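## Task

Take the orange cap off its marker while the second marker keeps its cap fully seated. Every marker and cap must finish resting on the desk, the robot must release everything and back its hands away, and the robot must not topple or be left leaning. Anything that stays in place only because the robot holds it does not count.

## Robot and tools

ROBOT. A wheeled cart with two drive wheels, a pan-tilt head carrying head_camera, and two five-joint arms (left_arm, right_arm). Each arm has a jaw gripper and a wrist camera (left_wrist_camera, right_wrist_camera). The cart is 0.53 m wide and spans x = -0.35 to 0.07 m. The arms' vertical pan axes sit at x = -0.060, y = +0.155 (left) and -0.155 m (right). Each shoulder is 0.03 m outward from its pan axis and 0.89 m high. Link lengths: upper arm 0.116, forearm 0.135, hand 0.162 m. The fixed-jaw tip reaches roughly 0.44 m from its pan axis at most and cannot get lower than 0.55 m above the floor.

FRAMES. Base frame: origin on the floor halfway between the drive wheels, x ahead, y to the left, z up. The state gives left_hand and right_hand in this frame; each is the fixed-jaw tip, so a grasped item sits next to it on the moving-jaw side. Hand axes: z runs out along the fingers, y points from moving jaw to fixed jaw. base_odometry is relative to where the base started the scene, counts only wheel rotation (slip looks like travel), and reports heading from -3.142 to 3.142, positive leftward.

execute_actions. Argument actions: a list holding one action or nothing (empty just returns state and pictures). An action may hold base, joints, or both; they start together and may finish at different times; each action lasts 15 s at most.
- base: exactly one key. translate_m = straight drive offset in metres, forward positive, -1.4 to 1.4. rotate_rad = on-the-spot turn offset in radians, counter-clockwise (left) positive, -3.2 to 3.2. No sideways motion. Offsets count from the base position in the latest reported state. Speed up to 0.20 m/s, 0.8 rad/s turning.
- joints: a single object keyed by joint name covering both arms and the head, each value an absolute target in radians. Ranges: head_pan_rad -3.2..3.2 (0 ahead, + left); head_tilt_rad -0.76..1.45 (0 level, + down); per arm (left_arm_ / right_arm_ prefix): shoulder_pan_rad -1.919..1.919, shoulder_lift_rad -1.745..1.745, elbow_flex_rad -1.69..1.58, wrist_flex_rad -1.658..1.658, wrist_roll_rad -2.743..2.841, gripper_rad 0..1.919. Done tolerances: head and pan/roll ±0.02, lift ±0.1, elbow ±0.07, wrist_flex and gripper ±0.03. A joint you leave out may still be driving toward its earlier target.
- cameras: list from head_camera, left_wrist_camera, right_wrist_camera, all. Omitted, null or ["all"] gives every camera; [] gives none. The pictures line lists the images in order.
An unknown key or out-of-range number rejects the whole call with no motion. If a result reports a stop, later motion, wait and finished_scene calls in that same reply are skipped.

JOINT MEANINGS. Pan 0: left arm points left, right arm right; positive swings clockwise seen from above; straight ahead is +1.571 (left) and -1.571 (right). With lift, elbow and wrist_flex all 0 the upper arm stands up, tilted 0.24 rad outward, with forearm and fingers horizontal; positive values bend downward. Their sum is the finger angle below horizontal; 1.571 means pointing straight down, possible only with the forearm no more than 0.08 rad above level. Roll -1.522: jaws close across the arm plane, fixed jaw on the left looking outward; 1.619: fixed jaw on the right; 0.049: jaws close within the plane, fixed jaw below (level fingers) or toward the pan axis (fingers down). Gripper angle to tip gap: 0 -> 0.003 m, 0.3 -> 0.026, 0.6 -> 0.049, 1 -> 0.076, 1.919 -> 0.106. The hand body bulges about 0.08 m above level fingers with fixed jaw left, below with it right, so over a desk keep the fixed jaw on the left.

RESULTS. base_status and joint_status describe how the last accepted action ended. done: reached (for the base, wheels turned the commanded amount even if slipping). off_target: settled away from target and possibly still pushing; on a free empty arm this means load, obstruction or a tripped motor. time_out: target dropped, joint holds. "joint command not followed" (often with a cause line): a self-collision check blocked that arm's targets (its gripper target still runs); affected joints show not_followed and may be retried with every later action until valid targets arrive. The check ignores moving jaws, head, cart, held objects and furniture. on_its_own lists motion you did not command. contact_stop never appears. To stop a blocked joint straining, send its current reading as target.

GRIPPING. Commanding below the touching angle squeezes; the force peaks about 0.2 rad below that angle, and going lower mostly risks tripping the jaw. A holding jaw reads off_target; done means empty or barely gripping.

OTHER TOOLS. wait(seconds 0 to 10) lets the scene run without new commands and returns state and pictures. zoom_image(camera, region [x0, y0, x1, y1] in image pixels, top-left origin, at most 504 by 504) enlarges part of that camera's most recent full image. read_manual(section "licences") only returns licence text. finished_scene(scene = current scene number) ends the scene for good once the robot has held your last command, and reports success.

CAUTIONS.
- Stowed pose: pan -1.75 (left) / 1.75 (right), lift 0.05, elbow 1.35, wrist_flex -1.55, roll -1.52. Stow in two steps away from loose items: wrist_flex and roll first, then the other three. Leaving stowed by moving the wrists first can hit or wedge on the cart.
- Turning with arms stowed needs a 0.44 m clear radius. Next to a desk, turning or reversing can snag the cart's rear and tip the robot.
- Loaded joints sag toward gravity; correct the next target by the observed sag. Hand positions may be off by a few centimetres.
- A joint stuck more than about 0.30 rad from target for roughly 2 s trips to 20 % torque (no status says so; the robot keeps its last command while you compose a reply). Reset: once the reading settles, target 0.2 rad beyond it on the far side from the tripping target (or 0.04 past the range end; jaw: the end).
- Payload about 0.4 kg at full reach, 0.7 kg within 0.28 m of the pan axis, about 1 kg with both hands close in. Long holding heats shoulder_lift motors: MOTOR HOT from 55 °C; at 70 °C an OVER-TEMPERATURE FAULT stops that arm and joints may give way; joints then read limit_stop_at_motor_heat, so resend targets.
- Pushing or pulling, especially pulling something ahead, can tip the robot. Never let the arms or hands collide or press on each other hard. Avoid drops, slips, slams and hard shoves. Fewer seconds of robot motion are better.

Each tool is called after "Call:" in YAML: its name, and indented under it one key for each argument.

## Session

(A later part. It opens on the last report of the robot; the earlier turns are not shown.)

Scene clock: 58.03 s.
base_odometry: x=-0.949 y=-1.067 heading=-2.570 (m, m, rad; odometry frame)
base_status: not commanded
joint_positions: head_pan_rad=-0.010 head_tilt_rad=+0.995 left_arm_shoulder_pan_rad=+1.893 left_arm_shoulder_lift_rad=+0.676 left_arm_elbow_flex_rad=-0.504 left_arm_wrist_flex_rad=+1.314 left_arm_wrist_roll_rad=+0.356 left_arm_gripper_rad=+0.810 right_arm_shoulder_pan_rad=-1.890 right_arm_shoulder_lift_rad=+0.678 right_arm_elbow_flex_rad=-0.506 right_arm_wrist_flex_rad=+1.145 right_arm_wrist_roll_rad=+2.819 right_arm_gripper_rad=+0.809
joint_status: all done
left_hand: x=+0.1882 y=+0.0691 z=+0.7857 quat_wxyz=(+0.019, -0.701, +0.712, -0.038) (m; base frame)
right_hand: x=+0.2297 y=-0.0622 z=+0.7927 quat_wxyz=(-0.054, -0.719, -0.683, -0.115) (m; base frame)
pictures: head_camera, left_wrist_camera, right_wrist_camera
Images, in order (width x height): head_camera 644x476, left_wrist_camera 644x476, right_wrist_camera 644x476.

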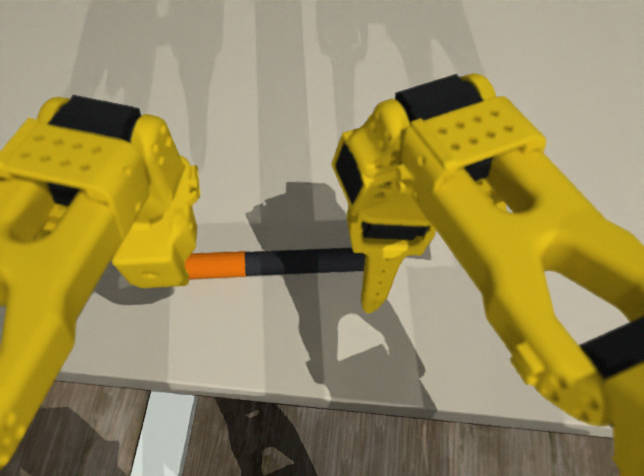

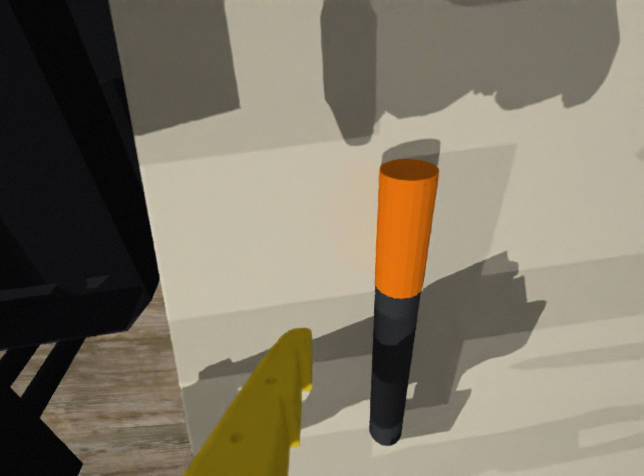

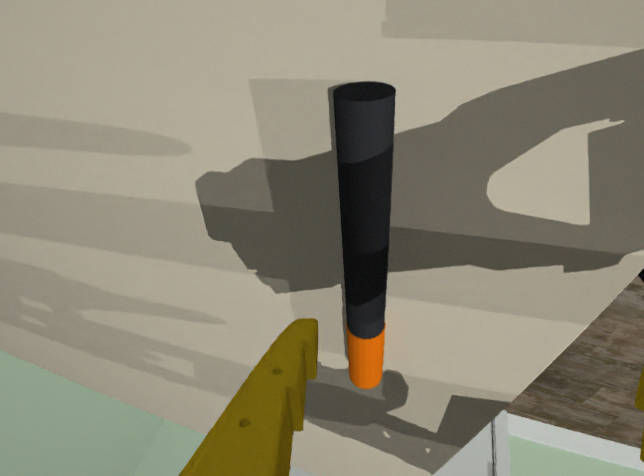

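Call:
execute_actions:
  actions:
    - {"joints":{"left_arm_shoulder_lift_rad":0.76,"right_arm_shoulder_lift_rad":0.76,"left_arm_wrist_flex_rad":1.2,"right_arm_wrist_flex_rad":0.98}}

Scene clock: 59.17 s.
base_odometry: x=-0.949 y=-1.067 heading=-2.570 (m, m, rad; odometry frame)
base_status: not commanded
joint_positions: head_pan_rad=-0.010 head_tilt_rad=+0.995 left_arm_shoulder_pan_rad=+1.893 left_arm_shoulder_lift_rad=+0.776 left_arm_elbow_flex_rad=-0.504 left_arm_wrist_flex_rad=+1.208 left_arm_wrist_roll_rad=+0.356 left_arm_gripper_rad=+0.810 right_arm_shoulder_pan_rad=-1.890 right_arm_shoulder_lift_rad=+0.779 right_arm_elbow_flex_rad=-0.506 right_arm_wrist_flex_rad=+0.988 right_arm_wrist_roll_rad=+2.819 right_arm_gripper_rad=+0.809
joint_status: all done
left_hand: x=+0.1930 y=+0.0675 z=+0.7630 quat_wxyz=(+0.021, -0.701, +0.712, -0.040) (m; base frame)
right_hand: x=+0.2416 y=-0.0583 z=+0.7725 quat_wxyz=(-0.066, -0.717, -0.680, -0.139) (m; base frame)
pictures: head_camera, left_wrist_camera, right_wrist_camera
Images, in order (width x height): head_camera 644x476, left_wrist_camera 644x476, right_wrist_camera 644x476.

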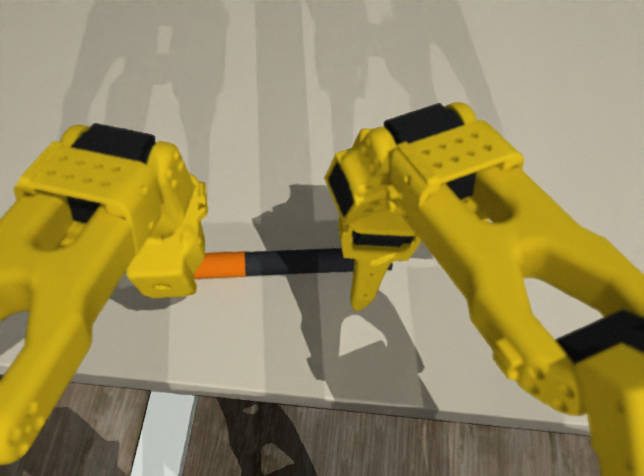

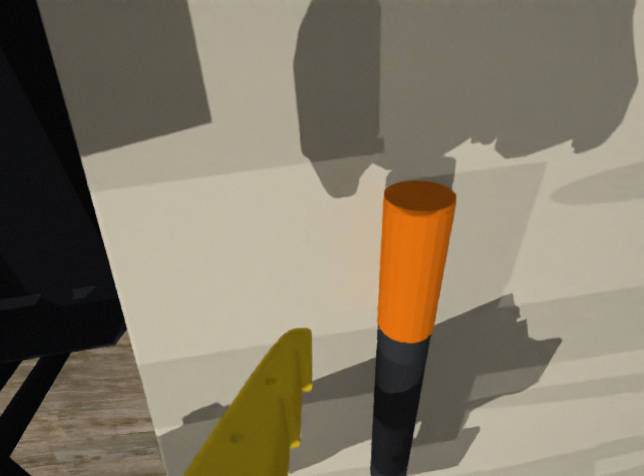

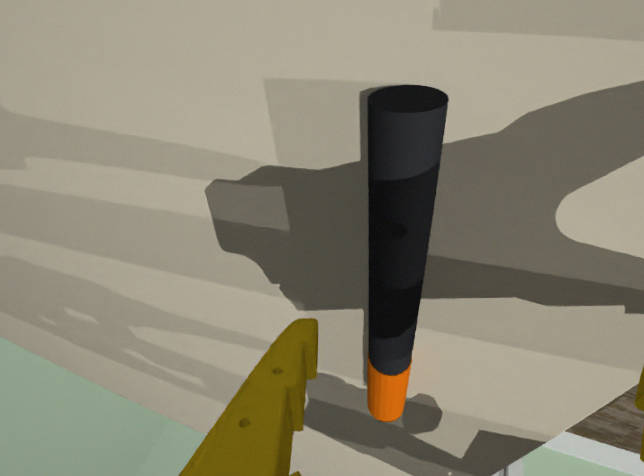

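Call:
execute_actions:
  actions:
    - {"joints":{"left_arm_shoulder_lift_rad":0.84,"right_arm_shoulder_lift_rad":0.86,"left_arm_wrist_flex_rad":1.12,"right_arm_wrist_flex_rad":0.88}}

Scene clock: 60.20 s.
base_odometry: x=-0.949 y=-1.067 heading=-2.570 (m, m, rad; odometry frame)
base_status: not commanded
joint_positions: head_pan_rad=-0.010 head_tilt_rad=+0.995 left_arm_shoulder_pan_rad=+1.893 left_arm_shoulder_lift_rad=+0.857 left_arm_elbow_flex_rad=-0.504 left_arm_wrist_flex_rad=+1.129 left_arm_wrist_roll_rad=+0.356 left_arm_gripper_rad=+0.810 right_arm_shoulder_pan_rad=-1.890 right_arm_shoulder_lift_rad=+0.879 right_arm_elbow_flex_rad=-0.506 right_arm_wrist_flex_rad=+0.889 right_arm_wrist_roll_rad=+2.819 right_arm_gripper_rad=+0.809
joint_status: all done
left_hand: x=+0.1943 y=+0.0671 z=+0.7442 quat_wxyz=(+0.020, -0.701, +0.712, -0.040) (m; base frame)
right_hand: x=+0.2433 y=-0.0578 z=+0.7494 quat_wxyz=(-0.066, -0.717, -0.680, -0.139) (m; base frame)
pictures: head_camera, left_wrist_camera, right_wrist_camera
Images, in order (width x height): head_camera 644x476, left_wrist_camera 644x476, right_wrist_camera 644x476.

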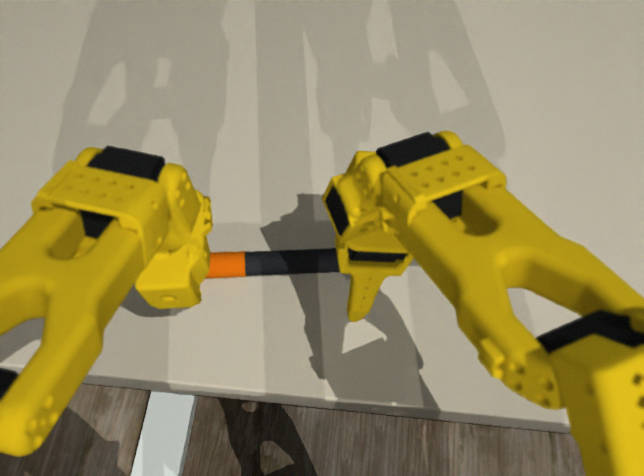

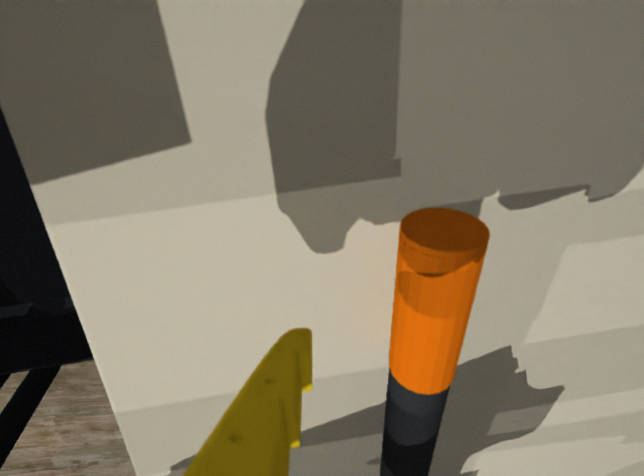

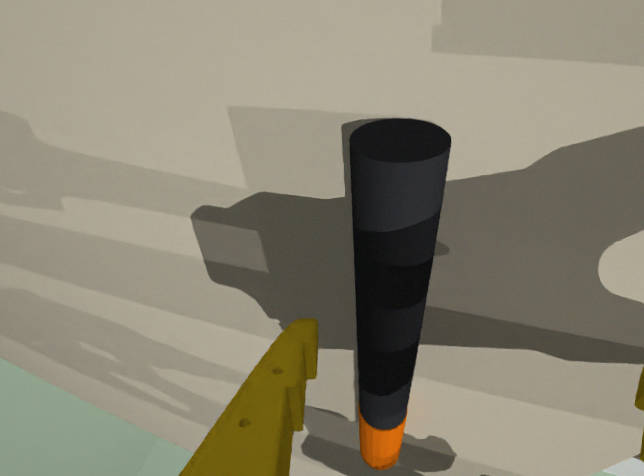

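Call:
execute_actions:
  actions:
    - {"joints":{"left_arm_shoulder_lift_rad":0.91,"right_arm_shoulder_lift_rad":0.93,"left_arm_wrist_flex_rad":1.03,"right_arm_wrist_flex_rad":0.84}}

Scene clock: 61.17 s.
base_odometry: x=-0.949 y=-1.067 heading=-2.570 (m, m, rad; odometry frame)
base_status: not commanded
joint_positions: head_pan_rad=-0.010 head_tilt_rad=+0.995 left_arm_shoulder_pan_rad=+1.893 left_arm_shoulder_lift_rad=+0.926 left_arm_elbow_flex_rad=-0.504 left_arm_wrist_flex_rad=+1.038 left_arm_wrist_roll_rad=+0.356 left_arm_gripper_rad=+0.810 right_arm_shoulder_pan_rad=-1.890 right_arm_shoulder_lift_rad=+0.951 right_arm_elbow_flex_rad=-0.506 right_arm_wrist_flex_rad=+0.849 right_arm_wrist_roll_rad=+2.819 right_arm_gripper_rad=+0.809
joint_status: all done
left_hand: x=+0.1977 y=+0.0659 z=+0.7284 quat_wxyz=(+0.025, -0.701, +0.711, -0.049) (m; base frame)
right_hand: x=+0.2385 y=-0.0593 z=+0.7309 quat_wxyz=(-0.059, -0.718, -0.682, -0.125) (m; base frame)
pictures: head_camera, left_wrist_camera, right_wrist_camera
Images, in order (width x height): head_camera 644x476, left_wrist_camera 644x476, right_wrist_camera 644x476.

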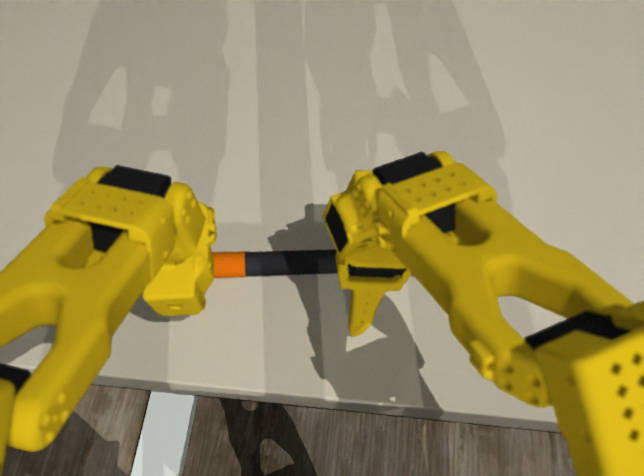

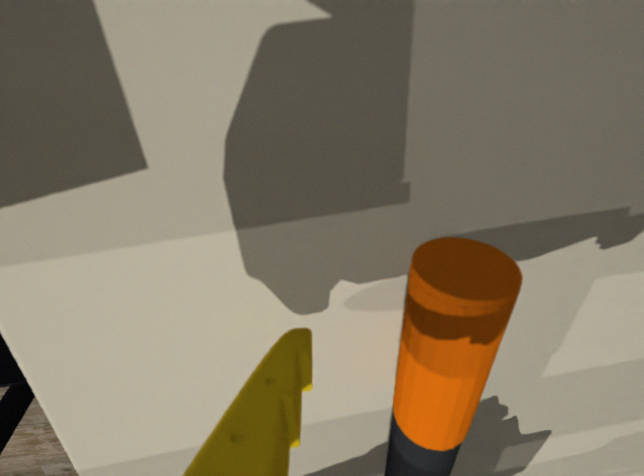

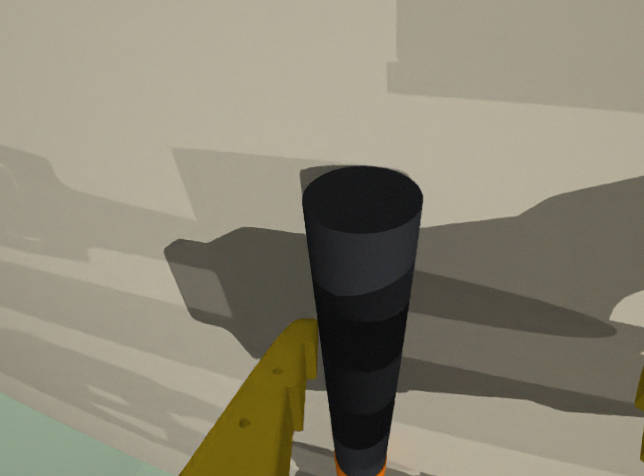

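Call:
execute_actions:
  actions:
    - {"joints":{"left_arm_shoulder_lift_rad":0.95,"right_arm_shoulder_lift_rad":0.99,"left_arm_wrist_flex_rad":0.97,"right_arm_wrist_flex_rad":0.75}}

Scene clock: 62.27 s.
base_odometry: x=-0.949 y=-1.067 heading=-2.570 (m, m, rad; odometry frame)
base_status: not commanded
joint_positions: head_pan_rad=-0.010 head_tilt_rad=+0.995 left_arm_shoulder_pan_rad=+1.893 left_arm_shoulder_lift_rad=+0.957 left_arm_elbow_flex_rad=-0.504 left_arm_wrist_flex_rad=+0.978 left_arm_wrist_roll_rad=+0.356 left_arm_gripper_rad=+0.810 right_arm_shoulder_pan_rad=-1.890 right_arm_shoulder_lift_rad=+0.974 right_arm_elbow_flex_rad=-0.506 right_arm_wrist_flex_rad=+0.766 right_arm_wrist_roll_rad=+2.819 right_arm_gripper_rad=+0.809
joint_status: all done
left_hand: x=+0.2019 y=+0.0645 z=+0.7216 quat_wxyz=(+0.032, -0.700, +0.711, -0.062) (m; base frame)
right_hand: x=+0.2468 y=-0.0566 z=+0.7289 quat_wxyz=(-0.072, -0.715, -0.679, -0.152) (m; base frame)
pictures: head_camera, left_wrist_camera, right_wrist_camera
Images, in order (width x height): head_camera 644x476, left_wrist_camera 644x476, right_wrist_camera 644x476.

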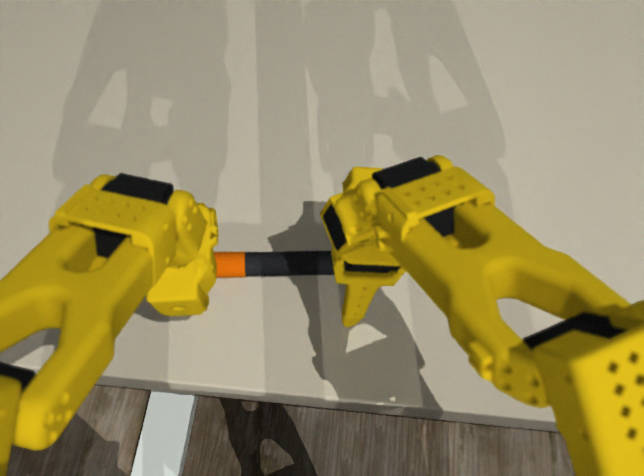

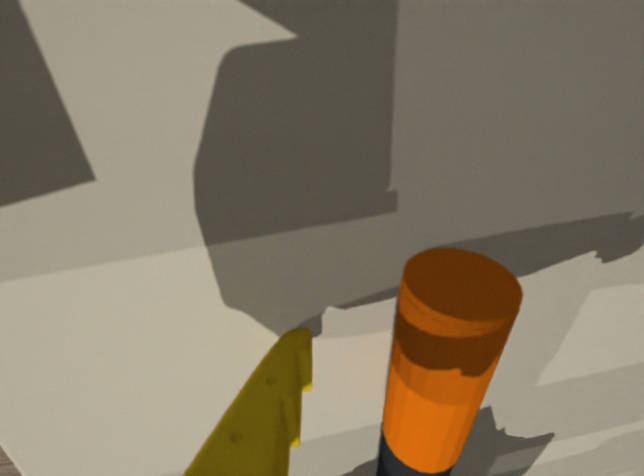

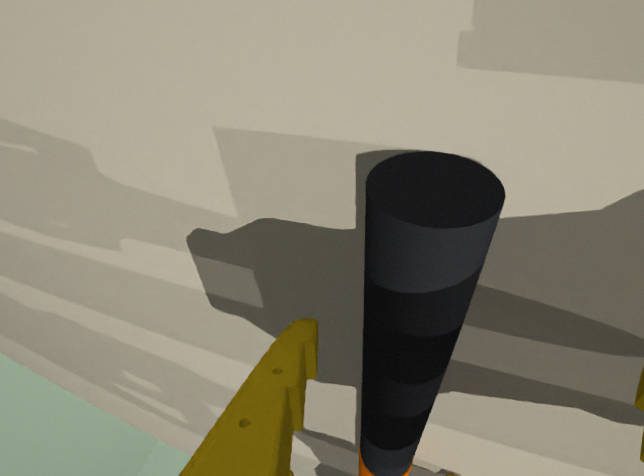

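Call:
execute_actions:
  actions:
    - {"joints":{"right_arm_shoulder_lift_rad":0.96,"left_arm_gripper_rad":0.02,"right_arm_gripper_rad":0.02}}

Scene clock: 63.50 s.
base_odometry: x=-0.949 y=-1.067 heading=-2.570 (m, m, rad; odometry frame)
base_status: not commanded
joint_positions: head_pan_rad=-0.010 head_tilt_rad=+0.995 left_arm_shoulder_pan_rad=+1.893 left_arm_shoulder_lift_rad=+0.957 left_arm_elbow_flex_rad=-0.504 left_arm_wrist_flex_rad=+0.971 left_arm_wrist_roll_rad=+0.356 left_arm_gripper_rad=+0.220 right_arm_shoulder_pan_rad=-1.895 right_arm_shoulder_lift_rad=+0.981 right_arm_elbow_flex_rad=-0.500 right_arm_wrist_flex_rad=+0.760 right_arm_wrist_roll_rad=+2.824 right_arm_gripper_rad=+0.099
joint_status: left_arm_gripper_rad off_target (ended at +0.220, target +0.020); right_arm_gripper_rad off_target (ended at +0.099, target +0.020); the others done
left_hand: x=+0.2031 y=+0.0641 z=+0.7217 quat_wxyz=(+0.033, -0.700, +0.710, -0.066) (m; base frame)
right_hand: x=+0.2448 y=-0.0557 z=+0.7260 quat_wxyz=(-0.070, -0.712, -0.683, -0.148) (m; base frame)
pictures: head_camera, left_wrist_camera, right_wrist_camera
Images, in order (width x height): head_camera 644x476, left_wrist_camera 644x476, right_wrist_camera 644x476.

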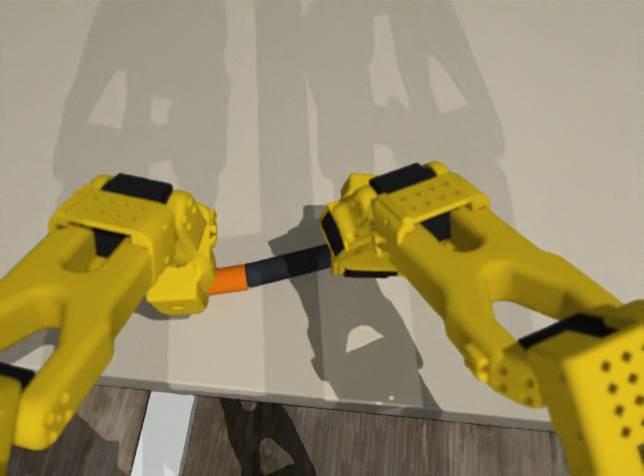

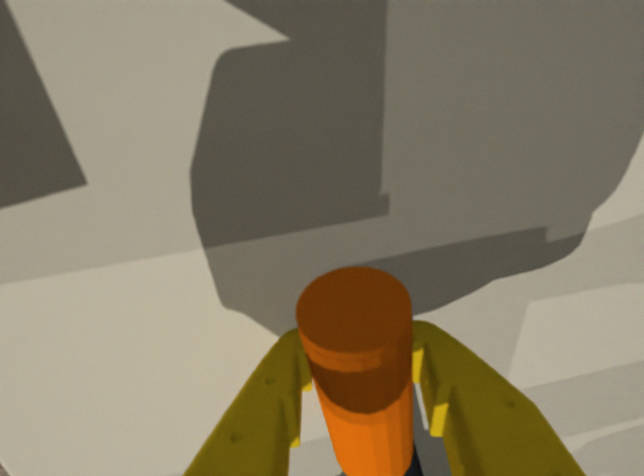

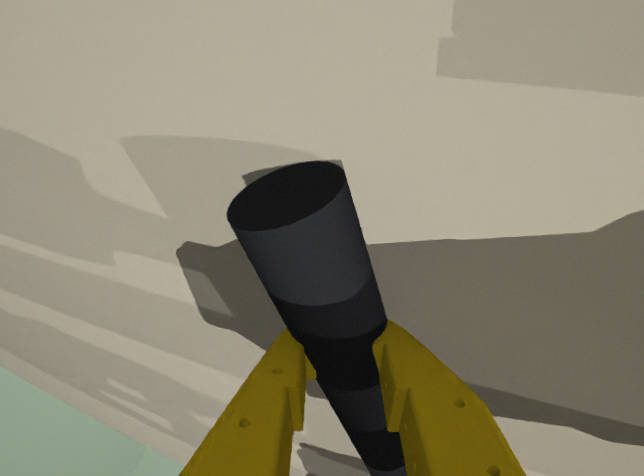

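Call:
execute_actions:
  actions:
    - {"joints":{"right_arm_gripper_rad":0.42,"left_arm_gripper_rad":0.05}}
  cameras: []

Call:
execute_actions:
  actions:
    - {"joints":{"right_arm_shoulder_lift_rad":1.03,"right_arm_wrist_flex_rad":0.76}}

Scene clock: 64.57 s.
base_odometry: x=-0.949 y=-1.067 heading=-2.570 (m, m, rad; odometry frame)
base_status: not commanded
joint_positions: head_pan_rad=-0.010 head_tilt_rad=+0.995 left_arm_shoulder_pan_rad=+1.893 left_arm_shoulder_lift_rad=+0.957 left_arm_elbow_flex_rad=-0.504 left_arm_wrist_flex_rad=+0.971 left_arm_wrist_roll_rad=+0.356 left_arm_gripper_rad=+0.220 right_arm_shoulder_pan_rad=-1.895 right_arm_shoulder_lift_rad=+0.975 right_arm_elbow_flex_rad=-0.505 right_arm_wrist_flex_rad=+0.754 right_arm_wrist_roll_rad=+2.824 right_arm_gripper_rad=+0.406
joint_status: left_arm_gripper_rad off_target (ended at +0.220, target +0.050); the others done
left_hand: x=+0.2031 y=+0.0641 z=+0.7217 quat_wxyz=(+0.033, -0.700, +0.710, -0.066) (m; base frame)
right_hand: x=+0.2475 y=-0.0548 z=+0.7290 quat_wxyz=(-0.073, -0.711, -0.682, -0.156) (m; base frame)
pictures: none
No camera images: the call's "cameras" was empty. Leave "cameras" out to get every camera's image.

Scene clock: 65.10 s.
base_odometry: x=-0.949 y=-1.067 heading=-2.570 (m, m, rad; odometry frame)
base_status: not commanded
joint_positions: head_pan_rad=-0.010 head_tilt_rad=+0.995 left_arm_shoulder_pan_rad=+1.893 left_arm_shoulder_lift_rad=+0.957 left_arm_elbow_flex_rad=-0.504 left_arm_wrist_flex_rad=+0.971 left_arm_wrist_roll_rad=+0.356 left_arm_gripper_rad=+0.220 right_arm_shoulder_pan_rad=-1.895 right_arm_shoulder_lift_rad=+0.986 right_arm_elbow_flex_rad=-0.512 right_arm_wrist_flex_rad=+0.754 right_arm_wrist_roll_rad=+2.824 right_arm_gripper_rad=+0.408
joint_status: all done
left_hand: x=+0.2031 y=+0.0641 z=+0.7217 quat_wxyz=(+0.033, -0.700, +0.710, -0.066) (m; base frame)
right_hand: x=+0.2473 y=-0.0548 z=+0.7272 quat_wxyz=(-0.073, -0.711, -0.682, -0.155) (m; base frame)
pictures: head_camera, left_wrist_camera, right_wrist_camera
Images, in order (width x height): head_camera 644x476, left_wrist_camera 644x476, right_wrist_camera 644x476.

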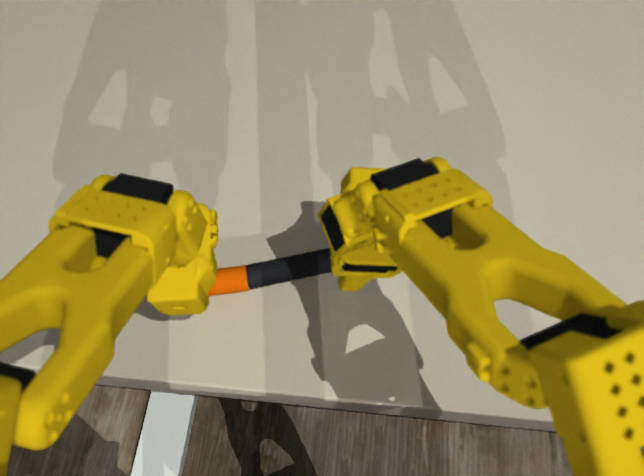

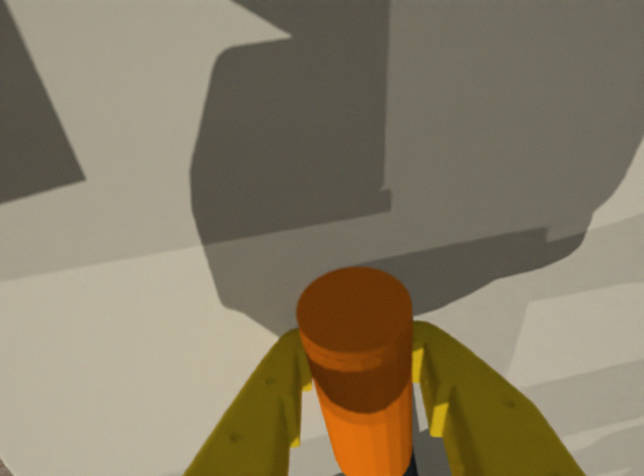

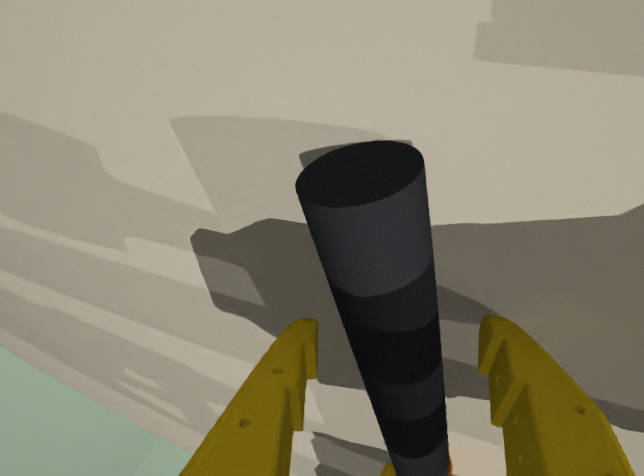

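Call:
execute_actions:
  actions:
    - {"joints":{"right_arm_shoulder_lift_rad":0.98,"right_arm_gripper_rad":0.0}}

Scene clock: 66.47 s.
base_odometry: x=-0.949 y=-1.067 heading=-2.570 (m, m, rad; odometry frame)
base_status: not commanded
joint_positions: head_pan_rad=-0.010 head_tilt_rad=+0.995 left_arm_shoulder_pan_rad=+1.893 left_arm_shoulder_lift_rad=+0.957 left_arm_elbow_flex_rad=-0.507 left_arm_wrist_flex_rad=+0.967 left_arm_wrist_roll_rad=+0.356 left_arm_gripper_rad=+0.220 right_arm_shoulder_pan_rad=-1.901 right_arm_shoulder_lift_rad=+0.994 right_arm_elbow_flex_rad=-0.505 right_arm_wrist_flex_rad=+0.760 right_arm_wrist_roll_rad=+2.827 right_arm_gripper_rad=+0.097
joint_status: right_arm_gripper_rad off_target (ended at +0.097, target +0.000); the others done
left_hand: x=+0.2042 y=+0.0638 z=+0.7222 quat_wxyz=(+0.035, -0.700, +0.710, -0.068) (m; base frame)
right_hand: x=+0.2431 y=-0.0542 z=+0.7232 quat_wxyz=(-0.068, -0.710, -0.686, -0.145) (m; base frame)
pictures: head_camera, left_wrist_camera, right_wrist_camera
Images, in order (width x height): head_camera 644x476, left_wrist_camera 644x476, right_wrist_camera 644x476.

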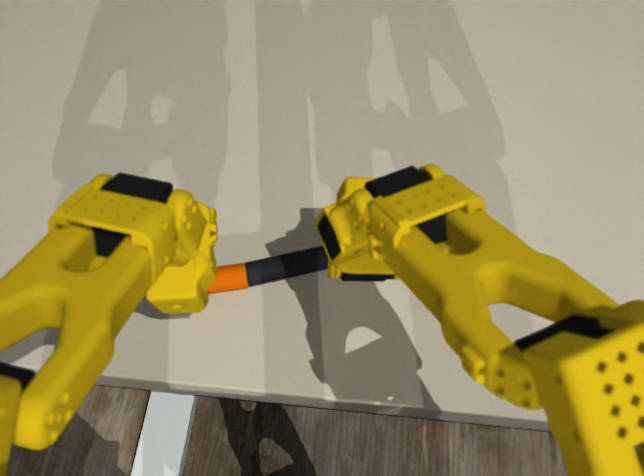

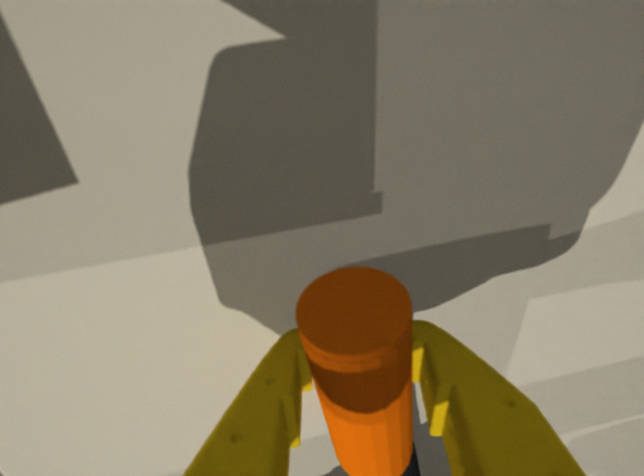

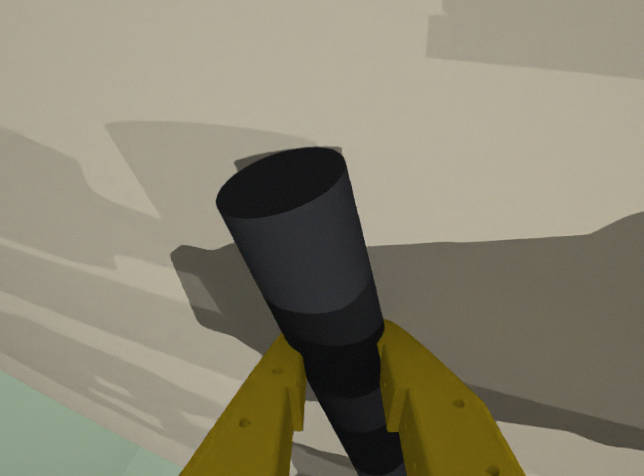

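Call:
execute_actions:
  actions:
    - {"joints":{"left_arm_shoulder_pan_rad":1.78,"right_arm_shoulder_pan_rad":-1.85}}

Scene clock: 67.50 s.
base_odometry: x=-0.949 y=-1.067 heading=-2.570 (m, m, rad; odometry frame)
base_status: not commanded
joint_positions: head_pan_rad=-0.010 head_tilt_rad=+0.995 left_arm_shoulder_pan_rad=+1.789 left_arm_shoulder_lift_rad=+0.960 left_arm_elbow_flex_rad=-0.509 left_arm_wrist_flex_rad=+0.966 left_arm_wrist_roll_rad=+0.356 left_arm_gripper_rad=+0.220 right_arm_shoulder_pan_rad=-1.875 right_arm_shoulder_lift_rad=+0.975 right_arm_elbow_flex_rad=-0.514 right_arm_wrist_flex_rad=+0.758 right_arm_wrist_roll_rad=+2.829 right_arm_gripper_rad=+0.011
joint_status: right_arm_shoulder_pan_rad off_target (ended at -1.875, target -1.850); the others done
on_its_own: right_arm_gripper_rad moved -0.086 to your old target +0.000
left_hand: x=+0.2123 y=+0.0918 z=+0.7217 quat_wxyz=(+0.038, -0.736, +0.673, -0.066) (m; base frame)
right_hand: x=+0.2506 y=-0.0605 z=+0.7304 quat_wxyz=(-0.076, -0.716, -0.676, -0.157) (m; base frame)
pictures: head_camera, left_wrist_camera, right_wrist_camera
Images, in order (width x height): head_camera 644x476, left_wrist_camera 644x476, right_wrist_camera 644x476.

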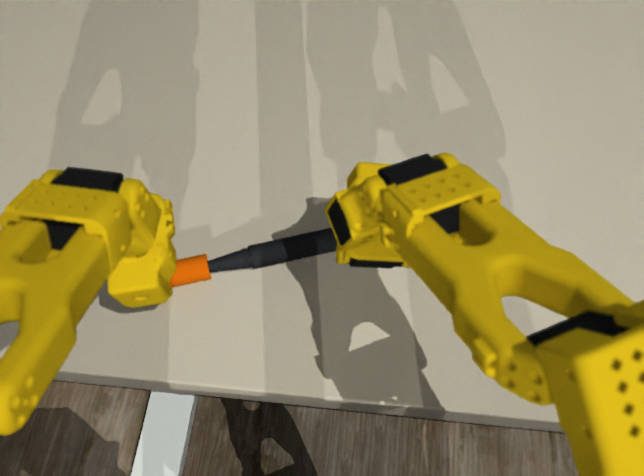

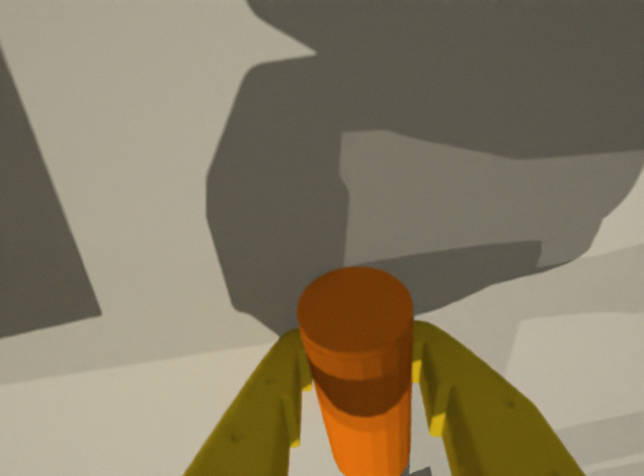

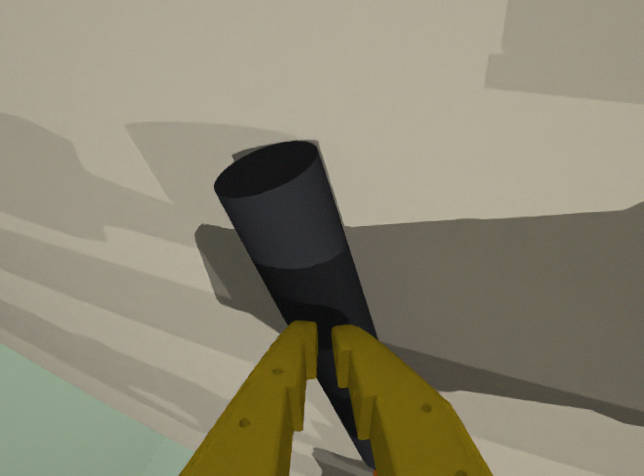

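Call:
execute_actions:
  actions:
    - {"joints":{"left_arm_shoulder_pan_rad":1.55,"right_arm_shoulder_pan_rad":-1.875}}

Scene clock: 68.63 s.
base_odometry: x=-0.949 y=-1.067 heading=-2.570 (m, m, rad; odometry frame)
base_status: not commanded
joint_positions: head_pan_rad=-0.010 head_tilt_rad=+0.995 left_arm_shoulder_pan_rad=+1.560 left_arm_shoulder_lift_rad=+0.960 left_arm_elbow_flex_rad=-0.509 left_arm_wrist_flex_rad=+0.966 left_arm_wrist_roll_rad=+0.356 left_arm_gripper_rad=+0.220 right_arm_shoulder_pan_rad=-1.875 right_arm_shoulder_lift_rad=+0.975 right_arm_elbow_flex_rad=-0.514 right_arm_wrist_flex_rad=+0.758 right_arm_wrist_roll_rad=+2.829 right_arm_gripper_rad=+0.010
joint_status: all done
left_hand: x=+0.2195 y=+0.1551 z=+0.7217 quat_wxyz=(+0.046, -0.808, +0.584, -0.062) (m; base frame)
right_hand: x=+0.2506 y=-0.0605 z=+0.7304 quat_wxyz=(-0.076, -0.716, -0.676, -0.157) (m; base frame)
pictures: head_camera, left_wrist_camera, right_wrist_camera
Images, in order (width x height): head_camera 644x476, left_wrist_camera 644x476, right_wrist_camera 644x476.

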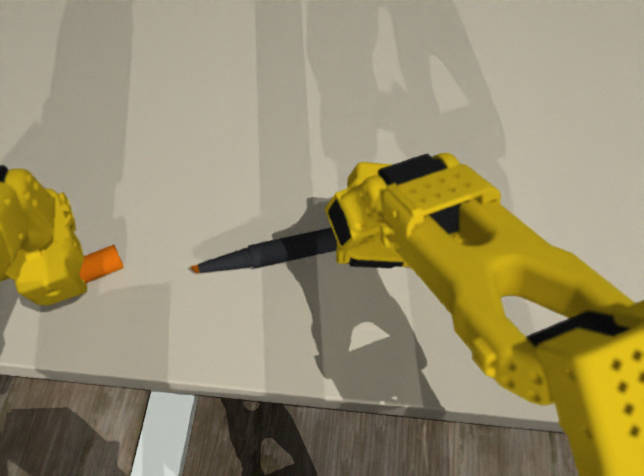

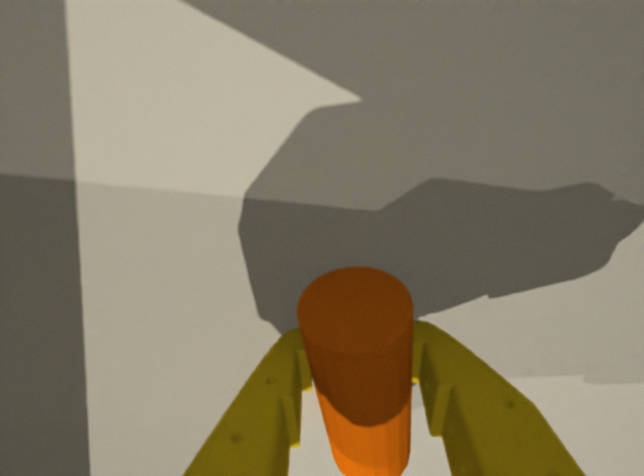

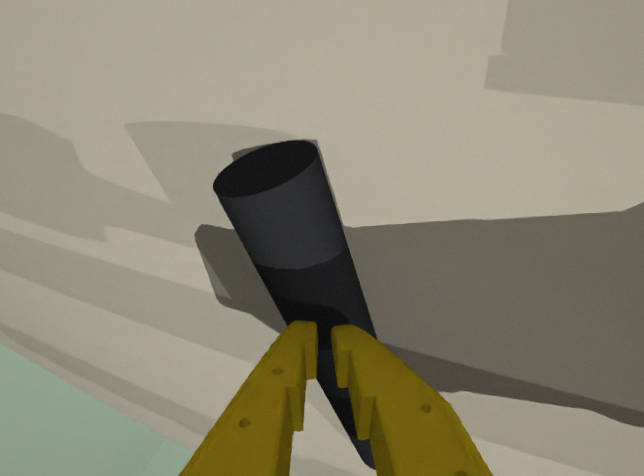

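Released. Open left, lift both.

Call:
execute_actions:
  actions:
    - {"joints":{"left_arm_gripper_rad":0.7,"right_arm_shoulder_lift_rad":0.7}}
  cameras: []

Call:
execute_actions:
  actions:
    - {"joints":{"left_arm_shoulder_lift_rad":0.5,"right_arm_shoulder_lift_rad":0.5}}
  cameras: []

Call:
execute_actions:
  actions:
    - {"base":{"translate_m":-0.35},"joints":{"head_tilt_rad":0.7}}
  cameras: ["head_camera"]

Scene clock: 69.97 s.
base_odometry: x=-0.949 y=-1.067 heading=-2.570 (m, m, rad; odometry frame)
base_status: not commanded
joint_positions: head_pan_rad=-0.010 head_tilt_rad=+0.995 left_arm_shoulder_pan_rad=+1.559 left_arm_shoulder_lift_rad=+0.960 left_arm_elbow_flex_rad=-0.509 left_arm_wrist_flex_rad=+0.966 left_arm_wrist_roll_rad=+0.356 left_arm_gripper_rad=+0.689 right_arm_shoulder_pan_rad=-1.875 right_arm_shoulder_lift_rad=+0.759 right_arm_elbow_flex_rad=-0.505 right_arm_wrist_flex_rad=+0.758 right_arm_wrist_roll_rad=+2.829 right_arm_gripper_rad=+0.009
joint_status: all done
left_hand: x=+0.2195 y=+0.1555 z=+0.7217 quat_wxyz=(+0.046, -0.808, +0.584, -0.062) (m; base frame)
right_hand: x=+0.2761 y=-0.0525 z=+0.7953 quat_wxyz=(-0.120, -0.699, -0.660, -0.248) (m; base frame)
pictures: none
No camera images: the call's "cameras" was empty. Leave "cameras" out to get every camera's image.

Scene clock: 71.03 s.
base_odometry: x=-0.949 y=-1.067 heading=-2.570 (m, m, rad; odometry frame)
base_status: not commanded
joint_positions: head_pan_rad=-0.010 head_tilt_rad=+0.995 left_arm_shoulder_pan_rad=+1.557 left_arm_shoulder_lift_rad=+0.556 left_arm_elbow_flex_rad=-0.502 left_arm_wrist_flex_rad=+0.966 left_arm_wrist_roll_rad=+0.356 left_arm_gripper_rad=+0.689 right_arm_shoulder_pan_rad=-1.875 right_arm_shoulder_lift_rad=+0.558 right_arm_elbow_flex_rad=-0.503 right_arm_wrist_flex_rad=+0.758 right_arm_wrist_roll_rad=+2.829 right_arm_gripper_rad=+0.009
joint_status: all done
left_hand: x=+0.2663 y=+0.1566 z=+0.8320 quat_wxyz=(+0.162, -0.780, +0.563, -0.218) (m; base frame)
right_hand: x=+0.2886 y=-0.0486 z=+0.8609 quat_wxyz=(-0.162, -0.676, -0.638, -0.333) (m; base frame)
pictures: none
No camera images: the call's "cameras" was empty. Leave "cameras" out to get every camera's image.

Scene clock: 73.63 s.
base_odometry: x=-0.654 y=-0.878 heading=-2.569 (m, m, rad; odometry frame)
base_status: done
joint_positions: head_pan_rad=-0.010 head_tilt_rad=+0.714 left_arm_shoulder_pan_rad=+1.557 left_arm_shoulder_lift_rad=+0.556 left_arm_elbow_flex_rad=-0.502 left_arm_wrist_flex_rad=+0.966 left_arm_wrist_roll_rad=+0.356 left_arm_gripper_rad=+0.689 right_arm_shoulder_pan_rad=-1.875 right_arm_shoulder_lift_rad=+0.558 right_arm_elbow_flex_rad=-0.503 right_arm_wrist_flex_rad=+0.758 right_arm_wrist_roll_rad=+2.829 right_arm_gripper_rad=+0.009
joint_status: all done
left_hand: x=+0.2663 y=+0.1566 z=+0.8320 quat_wxyz=(+0.162, -0.780, +0.563, -0.218) (m; base frame)
right_hand: x=+0.2886 y=-0.0486 z=+0.8609 quat_wxyz=(-0.162, -0.676, -0.638, -0.333) (m; base frame)
pictures: head_camera
Images, in order (width x height): head_camera 644x476.

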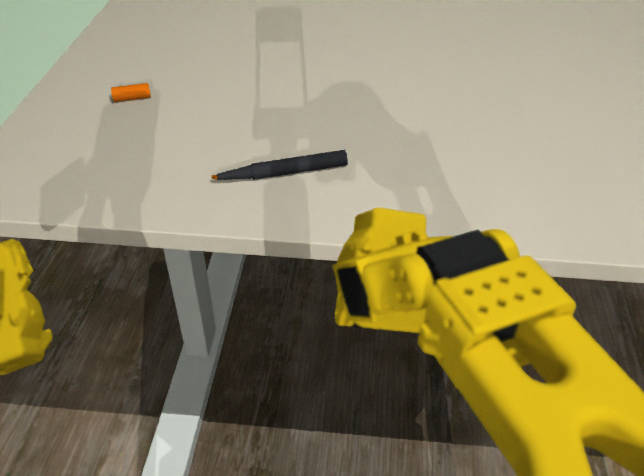

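The cap got knocked a bit but is on the desk.

Call:
finished_scene:
  scene: 1

The scene is finished: the task was done.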